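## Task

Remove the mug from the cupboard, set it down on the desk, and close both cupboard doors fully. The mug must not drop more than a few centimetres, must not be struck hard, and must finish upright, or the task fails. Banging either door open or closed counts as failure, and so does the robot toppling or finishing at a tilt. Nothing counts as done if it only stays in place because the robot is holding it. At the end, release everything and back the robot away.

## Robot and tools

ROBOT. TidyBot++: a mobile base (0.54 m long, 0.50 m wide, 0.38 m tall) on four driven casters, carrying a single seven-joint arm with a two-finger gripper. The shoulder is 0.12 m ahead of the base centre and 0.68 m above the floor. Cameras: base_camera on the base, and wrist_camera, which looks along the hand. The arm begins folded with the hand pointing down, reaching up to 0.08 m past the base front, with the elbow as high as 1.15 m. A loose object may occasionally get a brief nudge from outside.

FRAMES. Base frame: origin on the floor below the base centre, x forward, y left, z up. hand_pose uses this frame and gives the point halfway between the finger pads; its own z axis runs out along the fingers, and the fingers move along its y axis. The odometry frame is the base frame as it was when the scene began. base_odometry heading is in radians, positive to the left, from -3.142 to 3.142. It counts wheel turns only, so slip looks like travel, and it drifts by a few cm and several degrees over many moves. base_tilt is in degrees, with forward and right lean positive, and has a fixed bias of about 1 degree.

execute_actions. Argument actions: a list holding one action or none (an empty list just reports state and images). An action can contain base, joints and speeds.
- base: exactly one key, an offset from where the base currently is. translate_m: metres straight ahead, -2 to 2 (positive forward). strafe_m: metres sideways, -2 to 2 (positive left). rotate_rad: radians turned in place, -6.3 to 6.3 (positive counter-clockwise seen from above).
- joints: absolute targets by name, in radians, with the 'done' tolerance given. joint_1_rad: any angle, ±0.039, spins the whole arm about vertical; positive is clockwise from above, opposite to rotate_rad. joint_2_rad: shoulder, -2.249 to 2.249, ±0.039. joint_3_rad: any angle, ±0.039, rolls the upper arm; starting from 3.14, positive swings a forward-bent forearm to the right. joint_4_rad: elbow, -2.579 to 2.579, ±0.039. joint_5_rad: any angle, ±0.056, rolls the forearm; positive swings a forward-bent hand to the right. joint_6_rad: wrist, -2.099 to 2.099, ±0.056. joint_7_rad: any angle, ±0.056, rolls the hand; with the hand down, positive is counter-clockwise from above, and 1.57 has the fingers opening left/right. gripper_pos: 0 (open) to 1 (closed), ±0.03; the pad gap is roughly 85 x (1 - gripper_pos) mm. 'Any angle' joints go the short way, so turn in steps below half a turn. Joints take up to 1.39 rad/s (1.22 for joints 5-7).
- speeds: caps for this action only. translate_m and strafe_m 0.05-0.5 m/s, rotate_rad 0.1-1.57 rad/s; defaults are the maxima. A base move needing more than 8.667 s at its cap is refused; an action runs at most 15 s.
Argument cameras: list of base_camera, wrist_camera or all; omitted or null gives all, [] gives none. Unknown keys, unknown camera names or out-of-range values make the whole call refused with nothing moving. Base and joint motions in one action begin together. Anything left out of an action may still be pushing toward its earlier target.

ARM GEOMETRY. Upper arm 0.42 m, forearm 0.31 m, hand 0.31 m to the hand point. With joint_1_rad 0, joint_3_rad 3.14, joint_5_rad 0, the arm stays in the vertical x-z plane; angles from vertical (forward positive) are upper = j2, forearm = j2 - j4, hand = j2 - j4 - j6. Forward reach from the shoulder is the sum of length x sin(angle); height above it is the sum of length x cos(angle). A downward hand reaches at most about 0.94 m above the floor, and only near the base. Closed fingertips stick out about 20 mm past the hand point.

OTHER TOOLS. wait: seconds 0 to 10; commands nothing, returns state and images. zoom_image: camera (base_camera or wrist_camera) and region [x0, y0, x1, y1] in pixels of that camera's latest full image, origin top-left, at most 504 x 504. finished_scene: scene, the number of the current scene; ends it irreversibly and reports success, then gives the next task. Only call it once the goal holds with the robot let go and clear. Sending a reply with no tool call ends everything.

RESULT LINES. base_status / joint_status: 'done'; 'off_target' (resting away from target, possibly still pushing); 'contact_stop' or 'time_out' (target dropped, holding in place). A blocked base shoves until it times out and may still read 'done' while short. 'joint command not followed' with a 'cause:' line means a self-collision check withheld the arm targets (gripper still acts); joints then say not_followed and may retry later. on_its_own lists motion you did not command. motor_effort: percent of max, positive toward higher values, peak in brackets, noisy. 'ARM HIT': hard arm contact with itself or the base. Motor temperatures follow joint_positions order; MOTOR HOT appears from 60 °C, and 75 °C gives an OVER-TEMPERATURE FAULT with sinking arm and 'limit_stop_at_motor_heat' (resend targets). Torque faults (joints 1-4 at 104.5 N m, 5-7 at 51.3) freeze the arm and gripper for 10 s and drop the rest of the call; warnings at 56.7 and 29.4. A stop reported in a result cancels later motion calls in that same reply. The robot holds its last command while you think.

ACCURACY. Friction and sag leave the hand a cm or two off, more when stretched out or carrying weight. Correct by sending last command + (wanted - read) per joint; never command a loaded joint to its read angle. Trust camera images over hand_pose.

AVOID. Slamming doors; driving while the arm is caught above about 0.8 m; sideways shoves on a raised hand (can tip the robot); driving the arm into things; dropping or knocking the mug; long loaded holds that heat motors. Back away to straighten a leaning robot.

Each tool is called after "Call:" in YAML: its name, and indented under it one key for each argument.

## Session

Call:
execute_actions:
  actions:
    - {"joints":{"joint_6_rad":0.5}}

Scene clock: 1.63 s.
Motor temperatures (°C, as the motors report them): [28 29 26 26 34 39 40]
base_odometry: x=+0.000 y=+0.000 heading=+0.000 (m, m, rad; odometry frame)
base_tilt: forward=-0.4 right=+0.2 (deg)
base_status: not commanded
joint_positions: joint_1_rad=-0.008 joint_2_rad=-0.365 joint_3_rad=+3.146 joint_4_rad=-2.500 joint_5_rad=+0.027 joint_6_rad=+0.486 joint_7_rad=+1.573 gripper_pos=+0.000
joint_status: all done
motor_effort: joint_1_rad=+0(0) joint_2_rad=-6(6) joint_3_rad=+0(1) joint_4_rad=+23(23) joint_5_rad=-2(1) joint_6_rad=+9(8) joint_7_rad=-2(1) (%)
hand_pose: x=+0.5446 y=+0.0065 z=+0.8822 quat_wxyz=(+0.002, +0.734, +0.015, +0.679) (m; base frame)
pictures: base_camera, wrist_camera
Images, in order (width x height): base_camera 644x364, wrist_camera 644x476.

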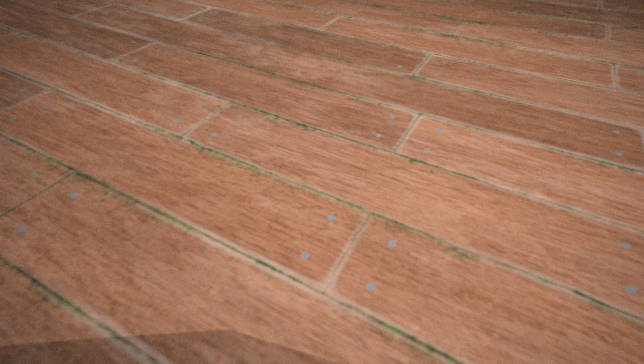

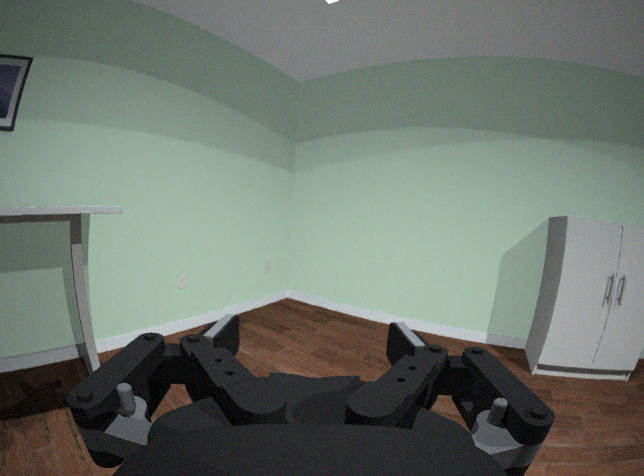

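Call:
execute_actions:
  actions:
    - {"base":{"rotate_rad":-0.95}}

Scene clock: 5.30 s.
Motor temperatures (°C, as the motors report them): [28 29 26 26 34 39 40]
base_odometry: x=+0.000 y=+0.000 heading=-0.950 (m, m, rad; odometry frame)
base_tilt: forward=-0.4 right=+0.1 (deg)
base_status: done
joint_positions: joint_1_rad=-0.008 joint_2_rad=-0.365 joint_3_rad=+3.146 joint_4_rad=-2.500 joint_5_rad=+0.027 joint_6_rad=+0.486 joint_7_rad=+1.573 gripper_pos=+0.000
joint_status: not commanded
motor_effort: joint_1_rad=-1(1) joint_2_rad=-6(7) joint_3_rad=+1(2) joint_4_rad=+22(23) joint_5_rad=-1(1) joint_6_rad=+9(8) joint_7_rad=-1(1) (%)
hand_pose: x=+0.5446 y=+0.0065 z=+0.8822 quat_wxyz=(+0.002, +0.734, +0.015, +0.679) (m; base frame)
pictures: base_camera, wrist_camera
Images, in order (width x height): base_camera 644x364, wrist_camera 644x476.

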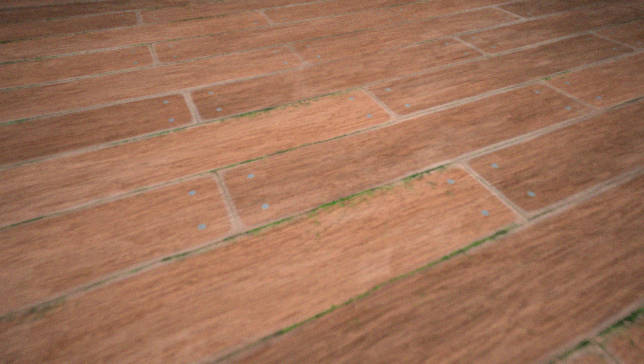

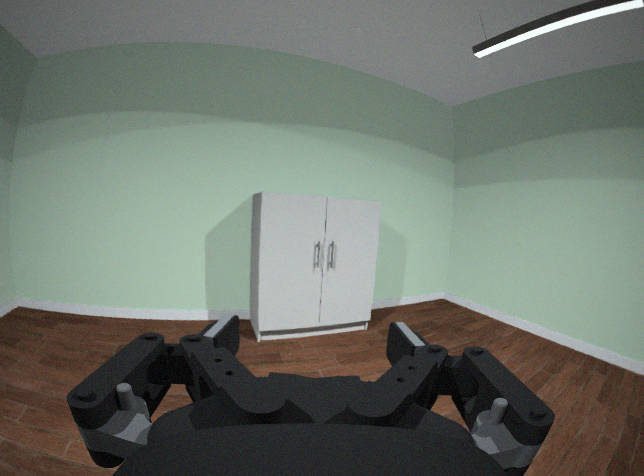

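Call:
execute_actions:
  actions:
    - {"base":{"rotate_rad":0.38}}
  cameras: []

Call:
execute_actions:
  actions:
    - {"base":{"strafe_m":-0.95},"joints":{"joint_2_rad":1.02,"joint_4_rad":-1.75,"joint_6_rad":1.23,"joint_7_rad":1.55}}
  cameras: []

Call:
execute_actions:
  actions:
    - {"base":{"translate_m":0.9}}

Scene clock: 14.67 s.
Motor temperatures (°C, as the motors report them): [28 29 26 27 34 39 40]
base_odometry: x=+0.000 y=+0.000 heading=-0.570 (m, m, rad; odometry frame)
base_tilt: forward=-0.4 right=+0.2 (deg)
base_status: done
joint_positions: joint_1_rad=-0.008 joint_2_rad=-0.365 joint_3_rad=+3.146 joint_4_rad=-2.500 joint_5_rad=+0.027 joint_6_rad=+0.486 joint_7_rad=+1.573 gripper_pos=+0.000
joint_status: not commanded
motor_effort: joint_1_rad=+0(1) joint_2_rad=-6(6) joint_3_rad=+1(2) joint_4_rad=+23(23) joint_5_rad=-1(2) joint_6_rad=+9(9) joint_7_rad=-1(1) (%)
hand_pose: x=+0.5446 y=+0.0065 z=+0.8822 quat_wxyz=(+0.002, +0.734, +0.015, +0.679) (m; base frame)
pictures: none
No camera images: the call's "cameras" was empty. Leave "cameras" out to get every camera's image.

Scene clock: 17.97 s.
Motor temperatures (°C, as the motors report them): [28 29 26 27 34 39 40]
base_odometry: x=-0.513 y=-0.800 heading=-0.571 (m, m, rad; odometry frame)
base_tilt: forward=-0.4 right=+0.1 (deg)
base_status: done
joint_positions: joint_1_rad=-0.005 joint_2_rad=+1.008 joint_3_rad=+3.146 joint_4_rad=-1.764 joint_5_rad=+0.027 joint_6_rad=+1.195 joint_7_rad=+1.573 gripper_pos=+0.000
joint_status: all done
motor_effort: joint_1_rad=+0(3) joint_2_rad=-44(46) joint_3_rad=-1(3) joint_4_rad=+14(23) joint_5_rad=-1(0) joint_6_rad=+9(9) joint_7_rad=-1(1) (%)
hand_pose: x=+0.8995 y=+0.0106 z=+0.6107 quat_wxyz=(-0.004, +0.709, +0.015, +0.705) (m; base frame)
pictures: none
No camera images: the call's "cameras" was empty. Leave "cameras" out to get every camera's image.

Scene clock: 21.13 s.
Motor temperatures (°C, as the motors report them): [28 29 26 27 34 39 40]
base_odometry: x=+0.244 y=-1.286 heading=-0.571 (m, m, rad; odometry frame)
base_tilt: forward=-0.4 right=+0.2 (deg)
base_status: done
joint_positions: joint_1_rad=-0.005 joint_2_rad=+1.008 joint_3_rad=+3.146 joint_4_rad=-1.757 joint_5_rad=+0.027 joint_6_rad=+1.197 joint_7_rad=+1.573 gripper_pos=+0.000
joint_status: not commanded
motor_effort: joint_1_rad=+1(0) joint_2_rad=-44(46) joint_3_rad=-1(1) joint_4_rad=+14(15) joint_5_rad=-1(1) joint_6_rad=+9(10) joint_7_rad=-1(1) (%)
hand_pose: x=+0.9015 y=+0.0107 z=+0.6142 quat_wxyz=(-0.004, +0.706, +0.015, +0.708) (m; base frame)
pictures: base_camera, wrist_camera
Images, in order (width x height): base_camera 644x364, wrist_camera 644x476.

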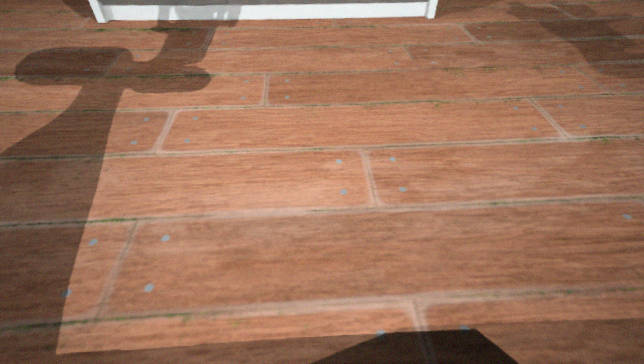

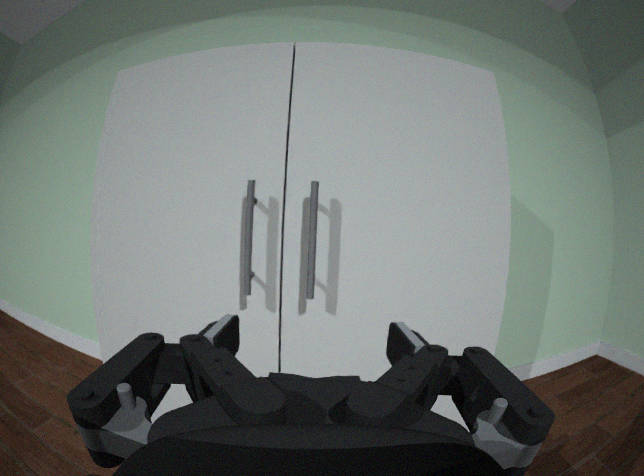

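Call:
execute_actions:
  actions:
    - {"base":{"translate_m":0.3},"speeds":{"translate_m":0.25}}
  cameras: ["wrist_camera"]

Scene clock: 26.70 s.
Motor temperatures (°C, as the motors report them): [28 29 26 27 34 39 40]
base_odometry: x=+0.497 y=-1.448 heading=-0.571 (m, m, rad; odometry frame)
base_tilt: forward=-0.4 right=+0.2 (deg)
base_status: done
joint_positions: joint_1_rad=-0.005 joint_2_rad=+1.008 joint_3_rad=+3.146 joint_4_rad=-1.756 joint_5_rad=+0.027 joint_6_rad=+1.197 joint_7_rad=+1.573 gripper_pos=+0.000
joint_status: not commanded
motor_effort: joint_1_rad=+0(0) joint_2_rad=-44(46) joint_3_rad=-1(1) joint_4_rad=+14(15) joint_5_rad=-1(1) joint_6_rad=+9(9) joint_7_rad=-1(1) (%)
hand_pose: x=+0.9019 y=+0.0107 z=+0.6148 quat_wxyz=(-0.004, +0.706, +0.015, +0.708) (m; base frame)
pictures: wrist_camera
Images, in order (width x height): wrist_camera 644x476.

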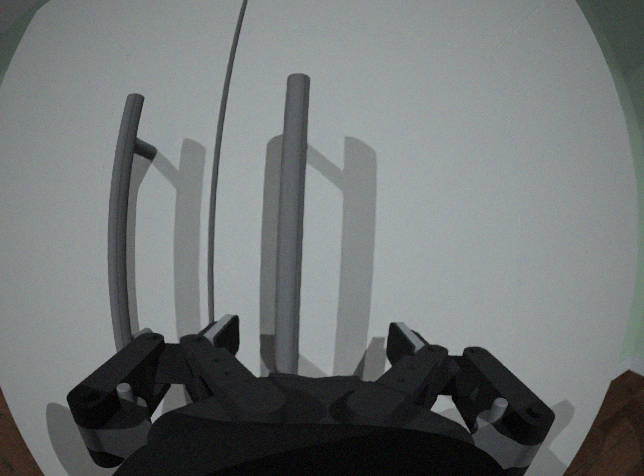

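Call:
execute_actions:
  actions:
    - {"base":{"translate_m":0.025},"speeds":{"translate_m":0.08}}
  cameras: []

Call:
execute_actions:
  actions:
    - {"joints":{"gripper_pos":1}}
  cameras: ["wrist_camera"]

Call:
execute_actions:
  actions:
    - {"base":{"translate_m":-0.14},"speeds":{"translate_m":0.06}}

Scene clock: 31.40 s.
Motor temperatures (°C, as the motors report them): [28 29 26 27 34 39 40]
base_odometry: x=+0.518 y=-1.461 heading=-0.571 (m, m, rad; odometry frame)
base_tilt: forward=-0.4 right=+0.1 (deg)
base_status: done
joint_positions: joint_1_rad=-0.005 joint_2_rad=+0.999 joint_3_rad=+3.146 joint_4_rad=-1.800 joint_5_rad=+0.027 joint_6_rad=+1.231 joint_7_rad=+1.573 gripper_pos=+0.000
joint_status: not commanded
motor_effort: joint_1_rad=+0(1) joint_2_rad=-39(45) joint_3_rad=-1(1) joint_4_rad=+22(30) joint_5_rad=+0(2) joint_6_rad=+5(9) joint_7_rad=-2(2) (%)
hand_pose: x=+0.8895 y=+0.0107 z=+0.6143 quat_wxyz=(-0.004, +0.706, +0.015, +0.708) (m; base frame)
pictures: none
No camera images: the call's "cameras" was empty. Leave "cameras" out to get every camera's image.

Scene clock: 32.50 s.
Motor temperatures (°C, as the motors report them): [28 29 26 27 34 39 40]
base_odometry: x=+0.517 y=-1.461 heading=-0.571 (m, m, rad; odometry frame)
base_tilt: forward=-0.4 right=+0.2 (deg)
base_status: not commanded
joint_positions: joint_1_rad=-0.019 joint_2_rad=+0.990 joint_3_rad=+3.140 joint_4_rad=-1.842 joint_5_rad=+0.027 joint_6_rad=+1.258 joint_7_rad=+1.573 gripper_pos=+0.895
joint_status: gripper_pos off_target (ended at +0.895, target +1.000)
motor_effort: joint_1_rad=-1(8) joint_2_rad=-34(39) joint_3_rad=-1(8) joint_4_rad=+32(34) joint_5_rad=+0(5) joint_6_rad=+0(5) joint_7_rad=-2(2) (%)
hand_pose: x=+0.8772 y=+0.0247 z=+0.6120 quat_wxyz=(-0.013, +0.708, +0.020, +0.706) (m; base frame)
pictures: wrist_camera
Images, in order (width x height): wrist_camera 644x476.

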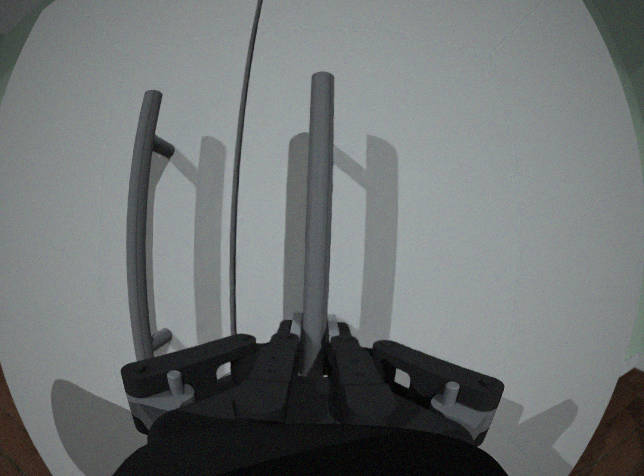

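Scene clock: 35.33 s.
Motor temperatures (°C, as the motors report them): [28 29 26 27 34 39 40]
base_odometry: x=+0.399 y=-1.385 heading=-0.571 (m, m, rad; odometry frame)
base_tilt: forward=-0.4 right=+0.2 (deg)
base_status: done
joint_positions: joint_1_rad=+0.006 joint_2_rad=+1.029 joint_3_rad=+3.145 joint_4_rad=-1.749 joint_5_rad=+0.027 joint_6_rad=+1.235 joint_7_rad=+1.573 gripper_pos=+0.897
joint_status: not commanded
motor_effort: joint_1_rad=-5(5) joint_2_rad=-44(50) joint_3_rad=-4(5) joint_4_rad=+12(31) joint_5_rad=+0(5) joint_6_rad=+10(14) joint_7_rad=-2(2) (%)
hand_pose: x=+0.9024 y=+0.0030 z=+0.6134 quat_wxyz=(-0.001, +0.697, +0.011, +0.717) (m; base frame)
pictures: base_camera, wrist_camera
Images, in order (width x height): base_camera 644x364, wrist_camera 644x476.

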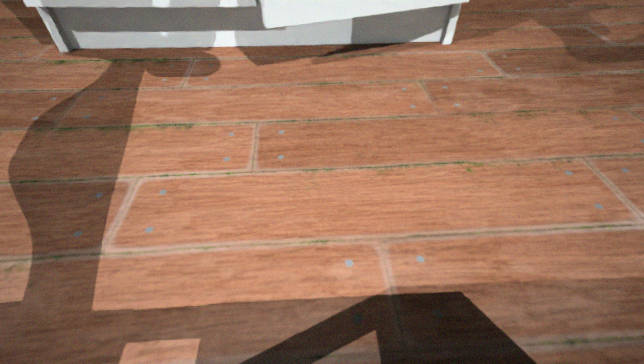

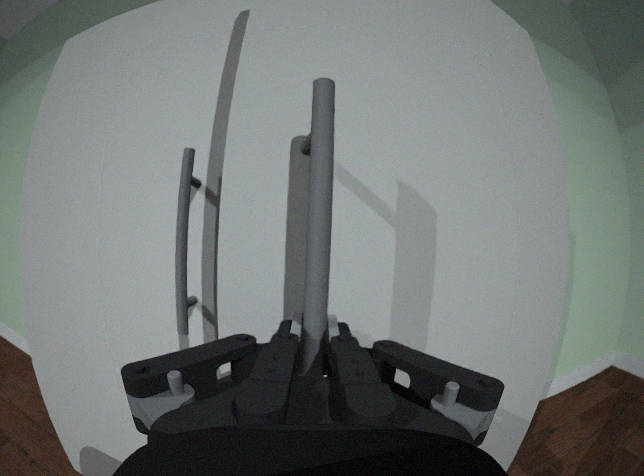

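Repeat the arc.

Call:
execute_actions:
  actions:
    - {"base":{"strafe_m":-0.04},"speeds":{"strafe_m":0.06}}
  cameras: []

Call:
execute_actions:
  actions:
    - {"base":{"translate_m":-0.12},"speeds":{"translate_m":0.06}}
  cameras: []

Call:
execute_actions:
  actions:
    - {"base":{"strafe_m":-0.08},"speeds":{"strafe_m":0.06}}
  cameras: []

Call:
execute_actions:
  actions:
    - {"base":{"translate_m":-0.08},"speeds":{"translate_m":0.06}}
  cameras: []

Call:
execute_actions:
  actions:
    - {"base":{"strafe_m":-0.09},"speeds":{"strafe_m":0.06}}
  cameras: []

Call:
execute_actions:
  actions:
    - {"base":{"translate_m":-0.04},"speeds":{"translate_m":0.06}}

Scene clock: 43.57 s.
Motor temperatures (°C, as the motors report them): [28 29 26 27 34 39 40]
base_odometry: x=+0.378 y=-1.419 heading=-0.571 (m, m, rad; odometry frame)
base_tilt: forward=-0.4 right=+0.2 (deg)
base_status: done
joint_positions: joint_1_rad=-0.037 joint_2_rad=+1.029 joint_3_rad=+3.140 joint_4_rad=-1.750 joint_5_rad=+0.027 joint_6_rad=+1.235 joint_7_rad=+1.573 gripper_pos=+0.897
joint_status: not commanded
motor_effort: joint_1_rad=+6(9) joint_2_rad=-45(47) joint_3_rad=+2(4) joint_4_rad=+15(16) joint_5_rad=-4(6) joint_6_rad=+9(11) joint_7_rad=-2(2) (%)
hand_pose: x=+0.9012 y=+0.0386 z=+0.6134 quat_wxyz=(-0.019, +0.697, +0.026, +0.716) (m; base frame)
pictures: none
No camera images: the call's "cameras" was empty. Leave "cameras" out to get every camera's image.

Scene clock: 46.17 s.
Motor temperatures (°C, as the motors report them): [28 29 26 26 34 39 40]
base_odometry: x=+0.277 y=-1.354 heading=-0.571 (m, m, rad; odometry frame)
base_tilt: forward=-0.4 right=+0.2 (deg)
base_status: done
joint_positions: joint_1_rad=+0.044 joint_2_rad=+1.029 joint_3_rad=+3.167 joint_4_rad=-1.746 joint_5_rad=+0.022 joint_6_rad=+1.233 joint_7_rad=+1.573 gripper_pos=+0.898
joint_status: not commanded
motor_effort: joint_1_rad=-8(14) joint_2_rad=-47(52) joint_3_rad=-6(9) joint_4_rad=+12(16) joint_5_rad=+4(7) joint_6_rad=+11(14) joint_7_rad=-1(2) (%)
hand_pose: x=+0.9025 y=-0.0383 z=+0.6137 quat_wxyz=(+0.024, +0.697, -0.001, +0.717) (m; base frame)
pictures: none
No camera images: the call's "cameras" was empty. Leave "cameras" out to get every camera's image.

Scene clock: 48.00 s.
Motor temperatures (°C, as the motors report them): [28 29 26 26 34 39 40]
base_odometry: x=+0.234 y=-1.422 heading=-0.571 (m, m, rad; odometry frame)
base_tilt: forward=-0.4 right=+0.1 (deg)
base_status: done
joint_positions: joint_1_rad=-0.045 joint_2_rad=+1.029 joint_3_rad=+3.137 joint_4_rad=-1.749 joint_5_rad=+0.022 joint_6_rad=+1.233 joint_7_rad=+1.573 gripper_pos=+0.898
joint_status: not commanded
motor_effort: joint_1_rad=+7(10) joint_2_rad=-43(48) joint_3_rad=+3(6) joint_4_rad=+16(17) joint_5_rad=-5(7) joint_6_rad=+7(12) joint_7_rad=-3(3) (%)
hand_pose: x=+0.9012 y=+0.0454 z=+0.6133 quat_wxyz=(-0.022, +0.697, +0.026, +0.716) (m; base frame)
pictures: none
No camera images: the call's "cameras" was empty. Leave "cameras" out to get every camera's image.

Scene clock: 49.93 s.
Motor temperatures (°C, as the motors report them): [28 29 26 26 34 39 40]
base_odometry: x=+0.166 y=-1.378 heading=-0.571 (m, m, rad; odometry frame)
base_tilt: forward=-0.3 right=+0.2 (deg)
base_status: done
joint_positions: joint_1_rad=+0.048 joint_2_rad=+1.032 joint_3_rad=+3.171 joint_4_rad=-1.733 joint_5_rad=+0.018 joint_6_rad=+1.223 joint_7_rad=+1.573 gripper_pos=+0.899
joint_status: not commanded
motor_effort: joint_1_rad=-9(13) joint_2_rad=-50(54) joint_3_rad=-6(10) joint_4_rad=+10(16) joint_5_rad=+4(7) joint_6_rad=+14(17) joint_7_rad=-1(3) (%)
hand_pose: x=+0.9057 y=-0.0449 z=+0.6138 quat_wxyz=(+0.029, +0.697, -0.004, +0.716) (m; base frame)
pictures: none
No camera images: the call's "cameras" was empty. Leave "cameras" out to get every camera's image.

Scene clock: 51.93 s.
Motor temperatures (°C, as the motors report them): [28 29 26 26 34 39 40]
base_odometry: x=+0.118 y=-1.454 heading=-0.571 (m, m, rad; odometry frame)
base_tilt: forward=-0.4 right=+0.2 (deg)
base_status: done
joint_positions: joint_1_rad=-0.041 joint_2_rad=+1.021 joint_3_rad=+3.139 joint_4_rad=-1.756 joint_5_rad=+0.020 joint_6_rad=+1.223 joint_7_rad=+1.573 gripper_pos=+0.899
joint_status: not commanded
motor_effort: joint_1_rad=+6(9) joint_2_rad=-41(49) joint_3_rad=+3(6) joint_4_rad=+17(18) joint_5_rad=-5(7) joint_6_rad=+6(13) joint_7_rad=-3(3) (%)
hand_pose: x=+0.9000 y=+0.0411 z=+0.6131 quat_wxyz=(-0.020, +0.701, +0.024, +0.713) (m; base frame)
pictures: none
No camera images: the call's "cameras" was empty. Leave "cameras" out to get every camera's image.

Scene clock: 53.23 s.
Motor temperatures (°C, as the motors report them): [28 29 26 26 34 39 40]
base_odometry: x=+0.084 y=-1.433 heading=-0.572 (m, m, rad; odometry frame)
base_tilt: forward=-0.3 right=+0.2 (deg)
base_status: done
joint_positions: joint_1_rad=+0.026 joint_2_rad=+1.035 joint_3_rad=+3.160 joint_4_rad=-1.728 joint_5_rad=+0.020 joint_6_rad=+1.222 joint_7_rad=+1.573 gripper_pos=+0.900
joint_status: not commanded
motor_effort: joint_1_rad=-5(9) joint_2_rad=-46(52) joint_3_rad=-5(7) joint_4_rad=+7(16) joint_5_rad=+2(4) joint_6_rad=+11(16) joint_7_rad=-1(3) (%)
hand_pose: x=+0.9078 y=-0.0212 z=+0.6135 quat_wxyz=(+0.015, +0.697, +0.004, +0.717) (m; base frame)
pictures: base_camera, wrist_camera
Images, in order (width x height): base_camera 644x364, wrist_camera 644x476.

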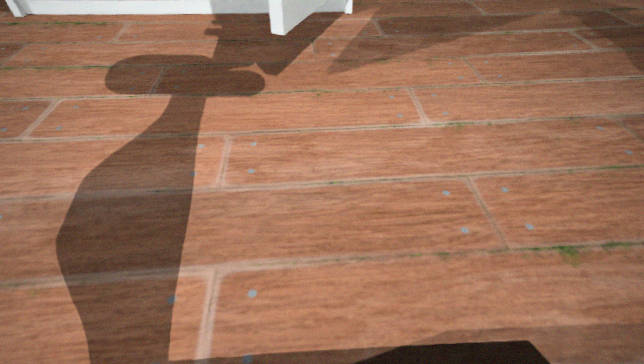

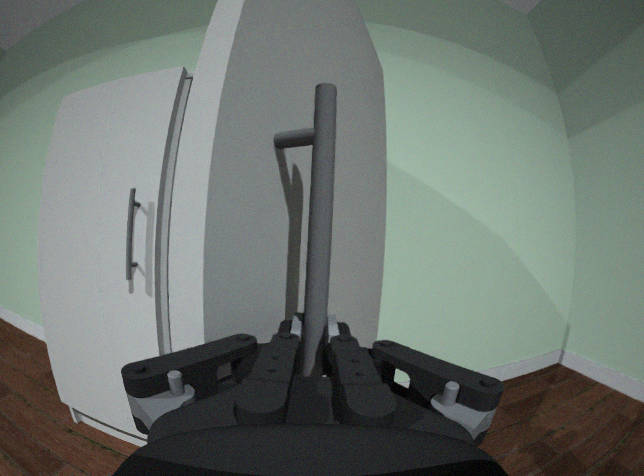

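Call:
execute_actions:
  actions:
    - {"joints":{"gripper_pos":0.3}}
  cameras: []

Call:
execute_actions:
  actions:
    - {"base":{"translate_m":-0.12},"speeds":{"translate_m":0.15}}
  cameras: []

Call:
execute_actions:
  actions:
    - {"base":{"strafe_m":0.22},"joints":{"gripper_pos":1,"joint_1_rad":0}}

Scene clock: 58.00 s.
Motor temperatures (°C, as the motors report them): [28 29 26 26 34 39 40]
base_odometry: x=+0.084 y=-1.433 heading=-0.572 (m, m, rad; odometry frame)
base_tilt: forward=-0.4 right=+0.1 (deg)
base_status: not commanded
joint_positions: joint_1_rad=-0.002 joint_2_rad=+1.030 joint_3_rad=+3.160 joint_4_rad=-1.745 joint_5_rad=+0.020 joint_6_rad=+1.222 joint_7_rad=+1.573 gripper_pos=+0.300
joint_status: all done
motor_effort: joint_1_rad=+0(5) joint_2_rad=-44(48) joint_3_rad=-1(4) joint_4_rad=+14(15) joint_5_rad=-2(2) joint_6_rad=+9(12) joint_7_rad=-1(1) (%)
hand_pose: x=+0.9037 y=+0.0004 z=+0.6104 quat_wxyz=(+0.005, +0.701, +0.013, +0.713) (m; base frame)
pictures: none
No camera images: the call's "cameras" was empty. Leave "cameras" out to get every camera's image.

Scene clock: 59.47 s.
Motor temperatures (°C, as the motors report them): [28 29 26 26 34 39 40]
base_odometry: x=-0.017 y=-1.368 heading=-0.572 (m, m, rad; odometry frame)
base_tilt: forward=-0.4 right=+0.2 (deg)
base_status: done
joint_positions: joint_1_rad=-0.002 joint_2_rad=+1.030 joint_3_rad=+3.160 joint_4_rad=-1.746 joint_5_rad=+0.020 joint_6_rad=+1.222 joint_7_rad=+1.573 gripper_pos=+0.300
joint_status: not commanded
motor_effort: joint_1_rad=+0(1) joint_2_rad=-45(46) joint_3_rad=-1(1) joint_4_rad=+14(15) joint_5_rad=-2(2) joint_6_rad=+9(9) joint_7_rad=-1(1) (%)
hand_pose: x=+0.9035 y=+0.0003 z=+0.6102 quat_wxyz=(+0.005, +0.701, +0.013, +0.713) (m; base frame)
pictures: none
No camera images: the call's "cameras" was empty. Leave "cameras" out to get every camera's image.

Scene clock: 61.27 s.
Motor temperatures (°C, as the motors report them): [28 29 26 26 34 39 40]
base_odometry: x=+0.102 y=-1.183 heading=-0.571 (m, m, rad; odometry frame)
base_tilt: forward=-0.4 right=+0.1 (deg)
base_status: done
joint_positions: joint_1_rad=-0.006 joint_2_rad=+1.030 joint_3_rad=+3.156 joint_4_rad=-1.746 joint_5_rad=+0.020 joint_6_rad=+1.222 joint_7_rad=+1.573 gripper_pos=+0.999
joint_status: all done
motor_effort: joint_1_rad=-1(3) joint_2_rad=-44(45) joint_3_rad=-1(2) joint_4_rad=+14(14) joint_5_rad=-1(2) joint_6_rad=+9(9) joint_7_rad=-1(1) (%)
hand_pose: x=+0.9035 y=+0.0056 z=+0.6102 quat_wxyz=(+0.001, +0.701, +0.014, +0.713) (m; base frame)
pictures: base_camera, wrist_camera
Images, in order (width x height): base_camera 644x364, wrist_camera 644x476.

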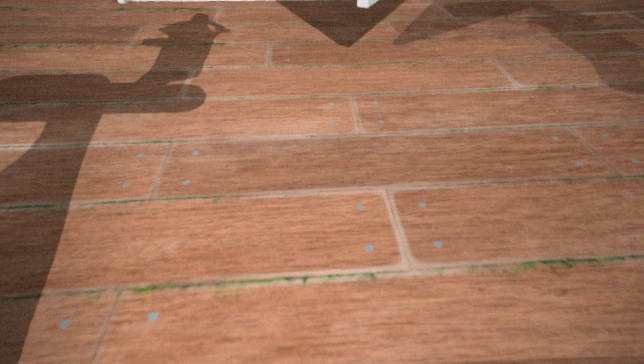

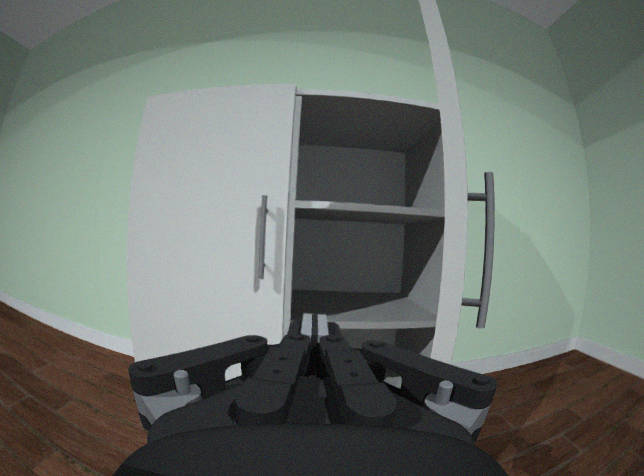

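Call:
execute_actions:
  actions:
    - {"base":{"translate_m":0.3},"joints":{"joint_6_rad":0.95},"speeds":{"translate_m":0.2}}

Scene clock: 66.90 s.
Motor temperatures (°C, as the motors report them): [28 30 26 26 34 39 40]
base_odometry: x=+0.354 y=-1.345 heading=-0.571 (m, m, rad; odometry frame)
base_tilt: forward=-0.3 right=+0.2 (deg)
base_status: done
joint_positions: joint_1_rad=-0.006 joint_2_rad=+1.027 joint_3_rad=+3.156 joint_4_rad=-1.752 joint_5_rad=+0.020 joint_6_rad=+0.965 joint_7_rad=+1.573 gripper_pos=+0.999
joint_status: all done
motor_effort: joint_1_rad=+0(2) joint_2_rad=-44(48) joint_3_rad=-1(1) joint_4_rad=+14(16) joint_5_rad=-1(1) joint_6_rad=+9(11) joint_7_rad=-1(1) (%)
hand_pose: x=+0.8930 y=+0.0039 z=+0.5308 quat_wxyz=(+0.003, +0.787, +0.014, +0.616) (m; base frame)
pictures: base_camera, wrist_camera
Images, in order (width x height): base_camera 644x364, wrist_camera 644x476.

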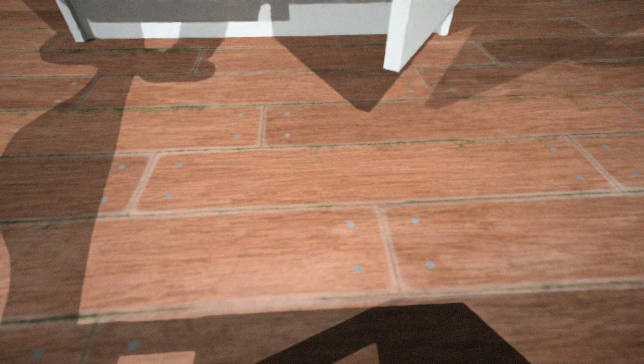

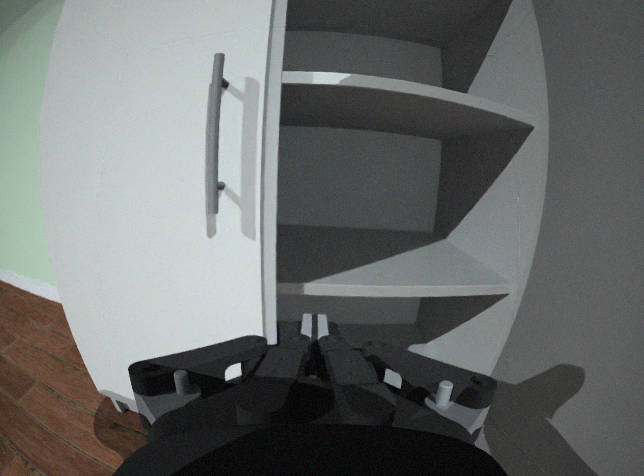

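Call:
execute_actions:
  actions:
    - {"base":{"strafe_m":-0.22},"speeds":{"strafe_m":0.07}}

Scene clock: 72.53 s.
Motor temperatures (°C, as the motors report them): [28 30 26 26 34 39 40]
base_odometry: x=+0.236 y=-1.530 heading=-0.571 (m, m, rad; odometry frame)
base_tilt: forward=-0.3 right=+0.2 (deg)
base_status: done
joint_positions: joint_1_rad=-0.001 joint_2_rad=+1.027 joint_3_rad=+3.155 joint_4_rad=-1.752 joint_5_rad=+0.020 joint_6_rad=+0.965 joint_7_rad=+1.573 gripper_pos=+0.999
joint_status: not commanded
motor_effort: joint_1_rad=+0(4) joint_2_rad=-44(46) joint_3_rad=-1(3) joint_4_rad=+13(15) joint_5_rad=-1(2) joint_6_rad=+9(10) joint_7_rad=-1(2) (%)
hand_pose: x=+0.8929 y=+0.0005 z=+0.5308 quat_wxyz=(+0.004, +0.787, +0.012, +0.616) (m; base frame)
pictures: base_camera, wrist_camera
Images, in order (width x height): base_camera 644x364, wrist_camera 644x476.

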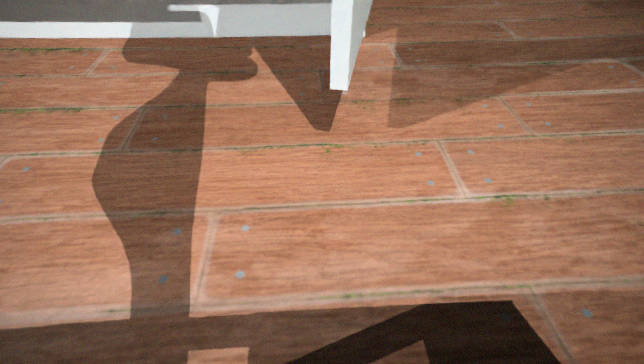

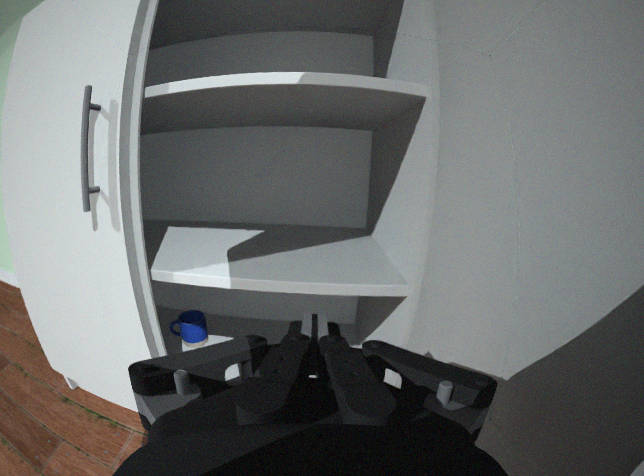

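Call:
execute_actions:
  actions:
    - {"base":{"translate_m":-0.3},"speeds":{"translate_m":0.25}}
  cameras: []

Call:
execute_actions:
  actions:
    - {"base":{"strafe_m":0.15},"joints":{"joint_2_rad":1.95,"joint_4_rad":-0.55,"joint_6_rad":0.7,"gripper_pos":0}}

Scene clock: 81.70 s.
Motor temperatures (°C, as the motors report them): [28 30 26 26 34 39 40]
base_odometry: x=-0.017 y=-1.368 heading=-0.571 (m, m, rad; odometry frame)
base_tilt: forward=-0.4 right=+0.1 (deg)
base_status: done
joint_positions: joint_1_rad=-0.002 joint_2_rad=+1.027 joint_3_rad=+3.154 joint_4_rad=-1.752 joint_5_rad=+0.020 joint_6_rad=+0.965 joint_7_rad=+1.573 gripper_pos=+0.999
joint_status: not commanded
motor_effort: joint_1_rad=+0(2) joint_2_rad=-44(46) joint_3_rad=-1(1) joint_4_rad=+13(15) joint_5_rad=-1(3) joint_6_rad=+9(9) joint_7_rad=-1(1) (%)
hand_pose: x=+0.8929 y=+0.0010 z=+0.5308 quat_wxyz=(+0.004, +0.787, +0.012, +0.616) (m; base frame)
pictures: none
No camera images: the call's "cameras" was empty. Leave "cameras" out to get every camera's image.

Scene clock: 84.17 s.
Motor temperatures (°C, as the motors report them): [28 30 26 26 34 39 40]
base_odometry: x=+0.064 y=-1.242 heading=-0.571 (m, m, rad; odometry frame)
base_tilt: forward=-0.4 right=+0.2 (deg)
base_status: done
joint_positions: joint_1_rad=-0.008 joint_2_rad=+1.933 joint_3_rad=+3.154 joint_4_rad=-0.564 joint_5_rad=+0.020 joint_6_rad=+0.734 joint_7_rad=+1.573 gripper_pos=+0.000
joint_status: all done
motor_effort: joint_1_rad=+1(4) joint_2_rad=-51(54) joint_3_rad=-1(3) joint_4_rad=+19(19) joint_5_rad=-1(2) joint_6_rad=+9(9) joint_7_rad=-2(1) (%)
hand_pose: x=+1.0065 y=+0.0109 z=+0.2212 quat_wxyz=(+0.001, +0.772, +0.019, +0.636) (m; base frame)
pictures: base_camera, wrist_camera
Images, in order (width x height): base_camera 644x364, wrist_camera 644x476.

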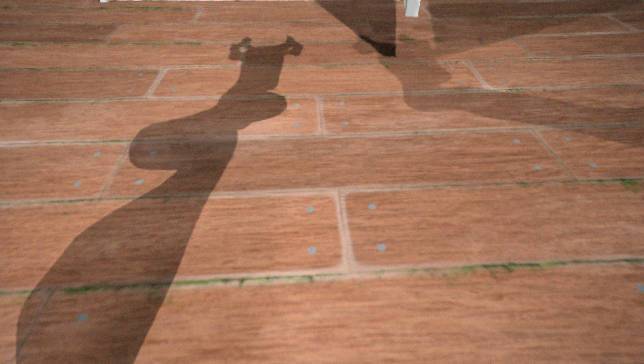

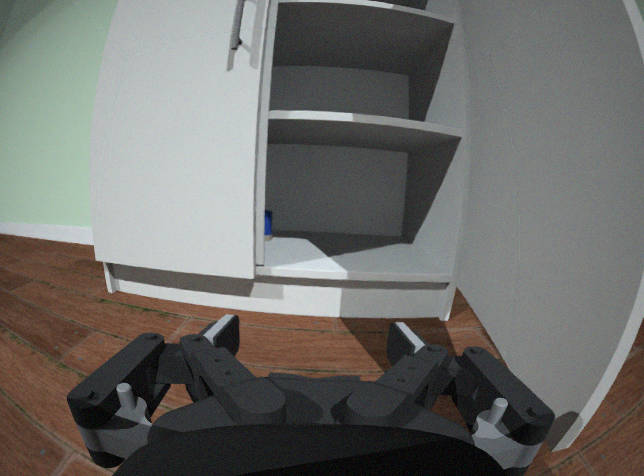

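Call:
execute_actions:
  actions:
    - {"base":{"strafe_m":0.18},"joints":{"joint_2_rad":1.02,"joint_4_rad":-1.75,"joint_6_rad":1.23}}
  cameras: []

Call:
execute_actions:
  actions:
    - {"base":{"translate_m":0.3},"speeds":{"translate_m":0.25}}

Scene clock: 91.77 s.
Motor temperatures (°C, as the motors report them): [28 30 26 26 34 39 40]
base_odometry: x=+0.161 y=-1.090 heading=-0.571 (m, m, rad; odometry frame)
base_tilt: forward=-0.4 right=+0.1 (deg)
base_status: done
joint_positions: joint_1_rad=-0.008 joint_2_rad=+1.037 joint_3_rad=+3.154 joint_4_rad=-1.738 joint_5_rad=+0.020 joint_6_rad=+1.197 joint_7_rad=+1.573 gripper_pos=+0.000
joint_status: all done
motor_effort: joint_1_rad=+0(4) joint_2_rad=-45(55) joint_3_rad=-1(2) joint_4_rad=+13(18) joint_5_rad=-1(2) joint_6_rad=+9(9) joint_7_rad=-1(1) (%)
hand_pose: x=+0.9051 y=+0.0075 z=+0.5997 quat_wxyz=(+0.000, +0.710, +0.014, +0.704) (m; base frame)
pictures: none
No camera images: the call's "cameras" was empty. Leave "cameras" out to get every camera's image.

Scene clock: 93.83 s.
Motor temperatures (°C, as the motors report them): [28 30 26 26 34 39 40]
base_odometry: x=+0.414 y=-1.252 heading=-0.571 (m, m, rad; odometry frame)
base_tilt: forward=-0.4 right=+0.2 (deg)
base_status: done
joint_positions: joint_1_rad=-0.008 joint_2_rad=+1.037 joint_3_rad=+3.154 joint_4_rad=-1.741 joint_5_rad=+0.020 joint_6_rad=+1.197 joint_7_rad=+1.573 gripper_pos=+0.000
joint_status: not commanded
motor_effort: joint_1_rad=-1(0) joint_2_rad=-45(46) joint_3_rad=-1(1) joint_4_rad=+14(15) joint_5_rad=-1(1) joint_6_rad=+9(10) joint_7_rad=-1(1) (%)
hand_pose: x=+0.9043 y=+0.0075 z=+0.5989 quat_wxyz=(+0.000, +0.711, +0.014, +0.703) (m; base frame)
pictures: base_camera, wrist_camera
Images, in order (width x height): base_camera 644x364, wrist_camera 644x476.

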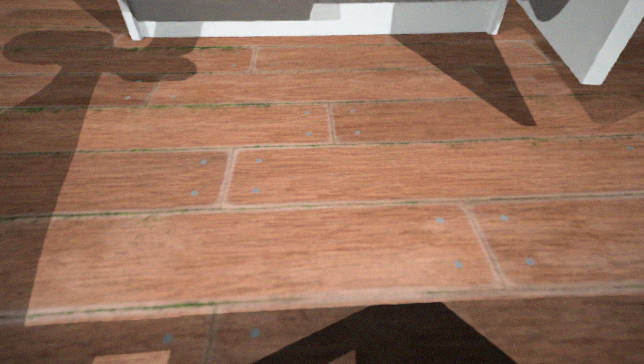

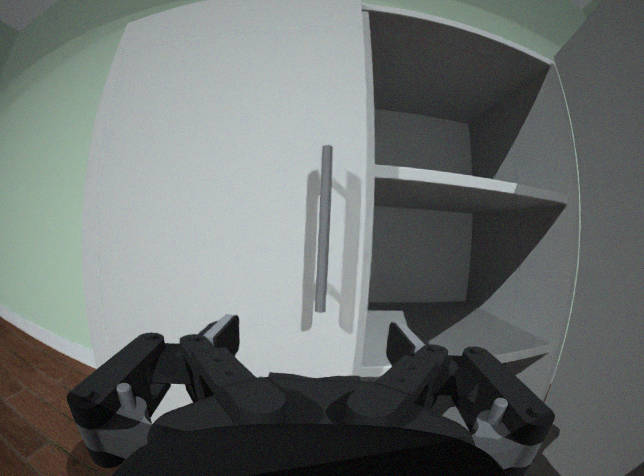

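Call:
execute_actions:
  actions:
    - {"base":{"translate_m":0.2},"speeds":{"translate_m":0.15}}

Scene clock: 97.70 s.
Motor temperatures (°C, as the motors report them): [28 30 26 26 34 39 40]
base_odometry: x=+0.582 y=-1.360 heading=-0.570 (m, m, rad; odometry frame)
base_tilt: forward=-0.4 right=+0.2 (deg)
base_status: done
joint_positions: joint_1_rad=-0.008 joint_2_rad=+1.022 joint_3_rad=+3.154 joint_4_rad=-1.795 joint_5_rad=+0.020 joint_6_rad=+1.225 joint_7_rad=+1.573 gripper_pos=+0.000
joint_status: not commanded
motor_effort: joint_1_rad=+1(1) joint_2_rad=-42(47) joint_3_rad=+0(2) joint_4_rad=+22(40) joint_5_rad=+0(3) joint_6_rad=+6(9) joint_7_rad=-2(3) (%)
hand_pose: x=+0.8894 y=+0.0073 z=+0.5967 quat_wxyz=(+0.000, +0.714, +0.014, +0.700) (m; base frame)
pictures: base_camera, wrist_camera
Images, in order (width x height): base_camera 644x364, wrist_camera 644x476.

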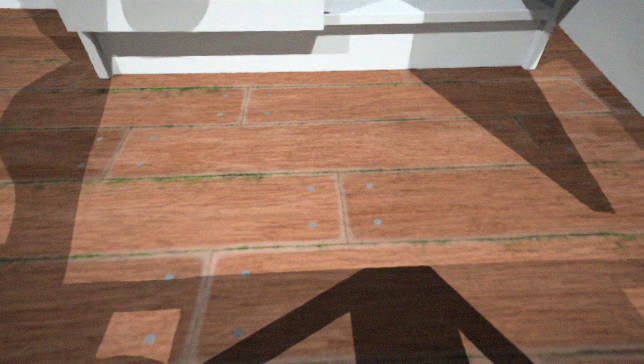

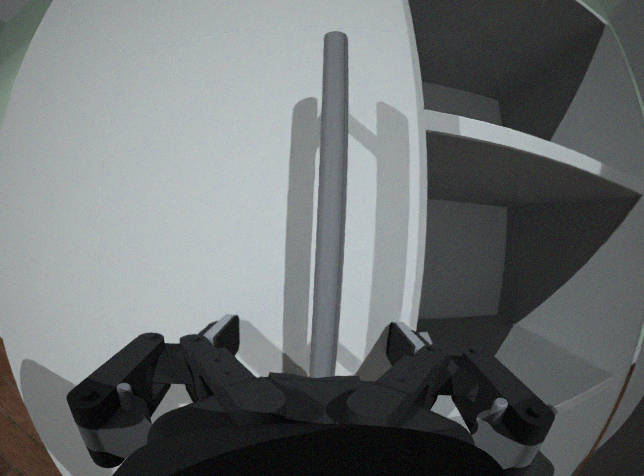

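Already touching the door. Close and pull, arc to the left.

Call:
execute_actions:
  actions:
    - {"base":{"translate_m":-0.02},"joints":{"gripper_pos":1},"speeds":{"translate_m":0.08}}
  cameras: ["wrist_camera"]

Call:
execute_actions:
  actions:
    - {"base":{"translate_m":-0.14},"speeds":{"translate_m":0.06}}
  cameras: []

Call:
execute_actions:
  actions:
    - {"base":{"strafe_m":0.05},"speeds":{"strafe_m":0.06}}
  cameras: []

Call:
execute_actions:
  actions:
    - {"base":{"translate_m":-0.12},"speeds":{"translate_m":0.06}}

Scene clock: 102.73 s.
Motor temperatures (°C, as the motors report them): [28 30 26 26 34 39 40]
base_odometry: x=+0.565 y=-1.349 heading=-0.570 (m, m, rad; odometry frame)
base_tilt: forward=-0.4 right=+0.2 (deg)
base_status: done
joint_positions: joint_1_rad=+0.002 joint_2_rad=+1.019 joint_3_rad=+3.150 joint_4_rad=-1.772 joint_5_rad=+0.022 joint_6_rad=+1.226 joint_7_rad=+1.573 gripper_pos=+0.895
joint_status: gripper_pos off_target (ended at +0.895, target +1.000)
motor_effort: joint_1_rad=-3(9) joint_2_rad=-42(48) joint_3_rad=-3(7) joint_4_rad=+19(23) joint_5_rad=+1(9) joint_6_rad=+7(10) joint_7_rad=-2(2) (%)
hand_pose: x=+0.8966 y=+0.0027 z=+0.6086 quat_wxyz=(+0.001, +0.705, +0.011, +0.709) (m; base frame)
pictures: wrist_camera
Images, in order (width x height): wrist_camera 644x476.

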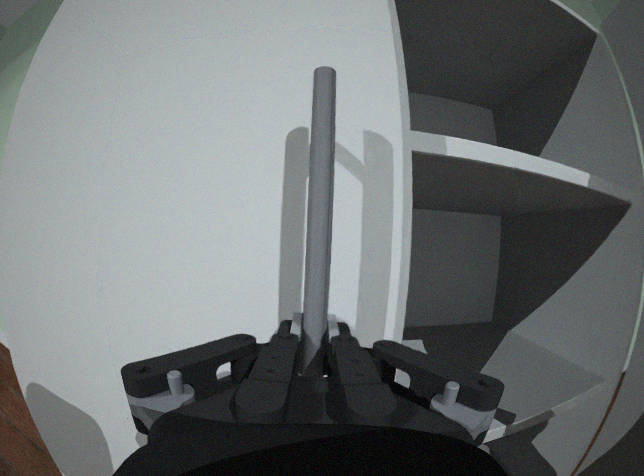

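Scene clock: 105.57 s.
Motor temperatures (°C, as the motors report them): [28 30 26 26 34 39 40]
base_odometry: x=+0.447 y=-1.273 heading=-0.571 (m, m, rad; odometry frame)
base_tilt: forward=-0.4 right=+0.1 (deg)
base_status: done
joint_positions: joint_1_rad=-0.021 joint_2_rad=+1.030 joint_3_rad=+3.148 joint_4_rad=-1.744 joint_5_rad=+0.022 joint_6_rad=+1.225 joint_7_rad=+1.573 gripper_pos=+0.896
joint_status: not commanded
motor_effort: joint_1_rad=+3(7) joint_2_rad=-46(51) joint_3_rad=+1(4) joint_4_rad=+12(18) joint_5_rad=-3(5) joint_6_rad=+9(14) joint_7_rad=-3(4) (%)
hand_pose: x=+0.9035 y=+0.0215 z=+0.6114 quat_wxyz=(-0.008, +0.699, +0.019, +0.715) (m; base frame)
pictures: none
No camera images: the call's "cameras" was empty. Leave "cameras" out to get every camera's image.

Scene clock: 106.90 s.
Motor temperatures (°C, as the motors report them): [28 30 26 26 34 39 40]
base_odometry: x=+0.474 y=-1.231 heading=-0.571 (m, m, rad; odometry frame)
base_tilt: forward=-0.4 right=+0.1 (deg)
base_status: done
joint_positions: joint_1_rad=+0.034 joint_2_rad=+1.030 joint_3_rad=+3.157 joint_4_rad=-1.745 joint_5_rad=+0.022 joint_6_rad=+1.225 joint_7_rad=+1.573 gripper_pos=+0.897
joint_status: not commanded
motor_effort: joint_1_rad=-5(9) joint_2_rad=-43(47) joint_3_rad=-5(7) joint_4_rad=+14(15) joint_5_rad=+2(4) joint_6_rad=+7(10) joint_7_rad=-1(3) (%)
hand_pose: x=+0.9033 y=-0.0262 z=+0.6111 quat_wxyz=(+0.016, +0.700, +0.001, +0.714) (m; base frame)
pictures: none
No camera images: the call's "cameras" was empty. Leave "cameras" out to get every camera's image.

Scene clock: 109.43 s.
Motor temperatures (°C, as the motors report them): [28 30 26 26 34 39 40]
base_odometry: x=+0.373 y=-1.166 heading=-0.571 (m, m, rad; odometry frame)
base_tilt: forward=-0.4 right=+0.1 (deg)
base_status: done
joint_positions: joint_1_rad=-0.056 joint_2_rad=+1.032 joint_3_rad=+3.128 joint_4_rad=-1.742 joint_5_rad=+0.035 joint_6_rad=+1.225 joint_7_rad=+1.573 gripper_pos=+0.898
joint_status: not commanded
motor_effort: joint_1_rad=+9(15) joint_2_rad=-48(54) joint_3_rad=+4(7) joint_4_rad=+11(14) joint_5_rad=-7(9) joint_6_rad=+12(15) joint_7_rad=-3(3) (%)
hand_pose: x=+0.9018 y=+0.0623 z=+0.6119 quat_wxyz=(-0.033, +0.698, +0.035, +0.714) (m; base frame)
pictures: base_camera, wrist_camera
Images, in order (width x height): base_camera 644x364, wrist_camera 644x476.

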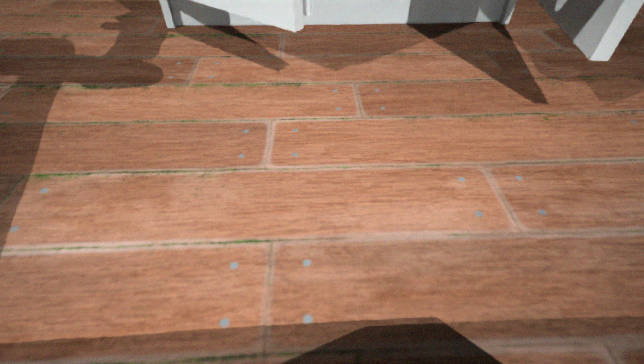

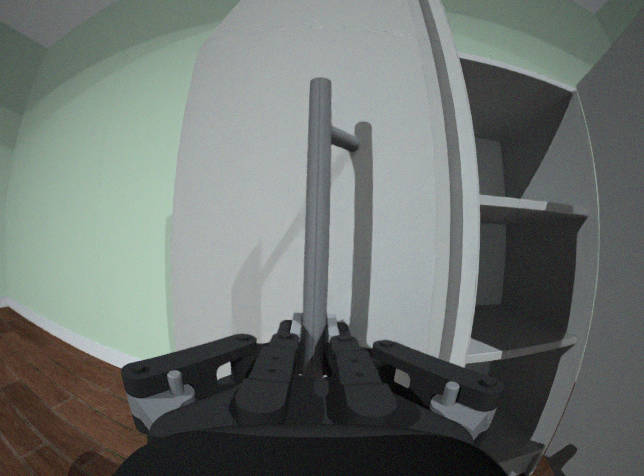

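Call:
execute_actions:
  actions:
    - {"base":{"strafe_m":0.13},"speeds":{"strafe_m":0.06}}
  cameras: []

Call:
execute_actions:
  actions:
    - {"base":{"translate_m":-0.07},"speeds":{"translate_m":0.06}}
  cameras: []

Call:
execute_actions:
  actions:
    - {"base":{"strafe_m":0.07},"speeds":{"strafe_m":0.06}}
  cameras: []

Call:
execute_actions:
  actions:
    - {"joints":{"gripper_pos":0.3}}
  cameras: []

Call:
execute_actions:
  actions:
    - {"base":{"translate_m":-0.12},"speeds":{"translate_m":0.15}}
  cameras: []

Call:
execute_actions:
  actions:
    - {"base":{"strafe_m":-0.25},"joints":{"gripper_pos":1,"joint_1_rad":0,"joint_3_rad":3.14,"joint_5_rad":0}}

Scene clock: 116.97 s.
Motor temperatures (°C, as the motors report them): [28 30 26 26 34 39 40]
base_odometry: x=+0.443 y=-1.057 heading=-0.571 (m, m, rad; odometry frame)
base_tilt: forward=-0.4 right=+0.1 (deg)
base_status: done
joint_positions: joint_1_rad=+0.070 joint_2_rad=+1.024 joint_3_rad=+3.177 joint_4_rad=-1.757 joint_5_rad=+0.005 joint_6_rad=+1.225 joint_7_rad=+1.573 gripper_pos=+0.898
joint_status: not commanded
motor_effort: joint_1_rad=-14(16) joint_2_rad=-41(49) joint_3_rad=-8(11) joint_4_rad=+17(17) joint_5_rad=+7(9) joint_6_rad=+6(12) joint_7_rad=+0(3) (%)
hand_pose: x=+0.8980 y=-0.0680 z=+0.6114 quat_wxyz=(+0.042, +0.701, -0.017, +0.711) (m; base frame)
pictures: none
No camera images: the call's "cameras" was empty. Leave "cameras" out to get every camera's image.

Scene clock: 118.70 s.
Motor temperatures (°C, as the motors report them): [28 30 26 26 34 39 40]
base_odometry: x=+0.385 y=-1.019 heading=-0.571 (m, m, rad; odometry frame)
base_tilt: forward=-0.4 right=+0.2 (deg)
base_status: done
joint_positions: joint_1_rad=-0.030 joint_2_rad=+1.030 joint_3_rad=+3.143 joint_4_rad=-1.743 joint_5_rad=+0.015 joint_6_rad=+1.225 joint_7_rad=+1.573 gripper_pos=+0.899
joint_status: not commanded
motor_effort: joint_1_rad=+4(14) joint_2_rad=-50(54) joint_3_rad=+1(9) joint_4_rad=+13(17) joint_5_rad=-4(7) joint_6_rad=+13(15) joint_7_rad=-2(2) (%)
hand_pose: x=+0.9035 y=+0.0285 z=+0.6121 quat_wxyz=(-0.012, +0.699, +0.018, +0.715) (m; base frame)
pictures: none
No camera images: the call's "cameras" was empty. Leave "cameras" out to get every camera's image.

Scene clock: 120.37 s.
Motor temperatures (°C, as the motors report them): [28 30 26 26 34 39 40]
base_odometry: x=+0.422 y=-0.960 heading=-0.571 (m, m, rad; odometry frame)
base_tilt: forward=-0.5 right=+0.2 (deg)
base_status: done
joint_positions: joint_1_rad=+0.038 joint_2_rad=+1.021 joint_3_rad=+3.157 joint_4_rad=-1.760 joint_5_rad=+0.015 joint_6_rad=+1.225 joint_7_rad=+1.573 gripper_pos=+0.899
joint_status: not commanded
motor_effort: joint_1_rad=-7(10) joint_2_rad=-41(48) joint_3_rad=-5(7) joint_4_rad=+17(19) joint_5_rad=+3(5) joint_6_rad=+6(11) joint_7_rad=-1(2) (%)
hand_pose: x=+0.8992 y=-0.0311 z=+0.6114 quat_wxyz=(+0.019, +0.702, -0.004, +0.712) (m; base frame)
pictures: none
No camera images: the call's "cameras" was empty. Leave "cameras" out to get every camera's image.

Scene clock: 121.30 s.
Motor temperatures (°C, as the motors report them): [28 30 26 26 34 39 40]
base_odometry: x=+0.422 y=-0.960 heading=-0.571 (m, m, rad; odometry frame)
base_tilt: forward=-0.4 right=+0.2 (deg)
base_status: not commanded
joint_positions: joint_1_rad=+0.002 joint_2_rad=+1.022 joint_3_rad=+3.157 joint_4_rad=-1.754 joint_5_rad=+0.015 joint_6_rad=+1.225 joint_7_rad=+1.573 gripper_pos=+0.300
joint_status: all done
motor_effort: joint_1_rad=+0(8) joint_2_rad=-44(45) joint_3_rad=-1(5) joint_4_rad=+13(18) joint_5_rad=-1(3) joint_6_rad=+8(10) joint_7_rad=-1(1) (%)
hand_pose: x=+0.9018 y=-0.0030 z=+0.6142 quat_wxyz=(+0.006, +0.700, +0.009, +0.714) (m; base frame)
pictures: none
No camera images: the call's "cameras" was empty. Leave "cameras" out to get every camera's image.

Scene clock: 122.77 s.
Motor temperatures (°C, as the motors report them): [28 30 26 26 34 39 40]
base_odometry: x=+0.321 y=-0.895 heading=-0.571 (m, m, rad; odometry frame)
base_tilt: forward=-0.4 right=+0.2 (deg)
base_status: done
joint_positions: joint_1_rad=+0.002 joint_2_rad=+1.022 joint_3_rad=+3.157 joint_4_rad=-1.753 joint_5_rad=+0.015 joint_6_rad=+1.225 joint_7_rad=+1.573 gripper_pos=+0.300
joint_status: not commanded
motor_effort: joint_1_rad=+0(1) joint_2_rad=-44(49) joint_3_rad=-1(1) joint_4_rad=+13(15) joint_5_rad=-1(1) joint_6_rad=+9(10) joint_7_rad=-1(1) (%)
hand_pose: x=+0.9019 y=-0.0030 z=+0.6143 quat_wxyz=(+0.006, +0.700, +0.009, +0.714) (m; base frame)
pictures: none
No camera images: the call's "cameras" was empty. Leave "cameras" out to get every camera's image.

Scene clock: 124.67 s.
Motor temperatures (°C, as the motors report them): [28 30 26 26 34 39 40]
base_odometry: x=+0.186 y=-1.106 heading=-0.571 (m, m, rad; odometry frame)
base_tilt: forward=-0.4 right=+0.2 (deg)
base_status: done
joint_positions: joint_1_rad=+0.007 joint_2_rad=+1.022 joint_3_rad=+3.151 joint_4_rad=-1.753 joint_5_rad=+0.015 joint_6_rad=+1.225 joint_7_rad=+1.573 gripper_pos=+0.999
joint_status: all done
motor_effort: joint_1_rad=+0(4) joint_2_rad=-44(45) joint_3_rad=-1(3) joint_4_rad=+14(14) joint_5_rad=-1(1) joint_6_rad=+9(9) joint_7_rad=-1(1) (%)
hand_pose: x=+0.9019 y=-0.0037 z=+0.6143 quat_wxyz=(+0.004, +0.700, +0.006, +0.714) (m; base frame)
pictures: base_camera, wrist_camera
Images, in order (width x height): base_camera 644x364, wrist_camera 644x476.

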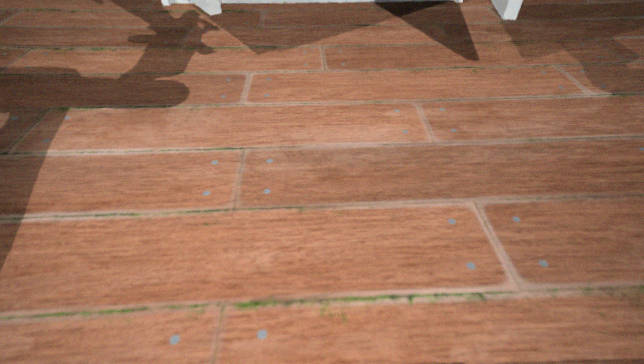

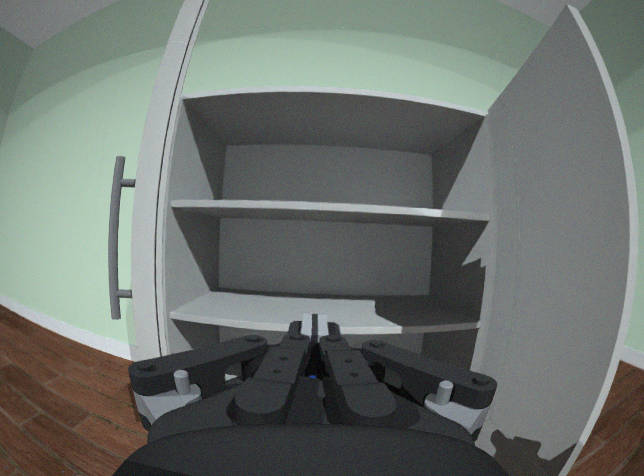

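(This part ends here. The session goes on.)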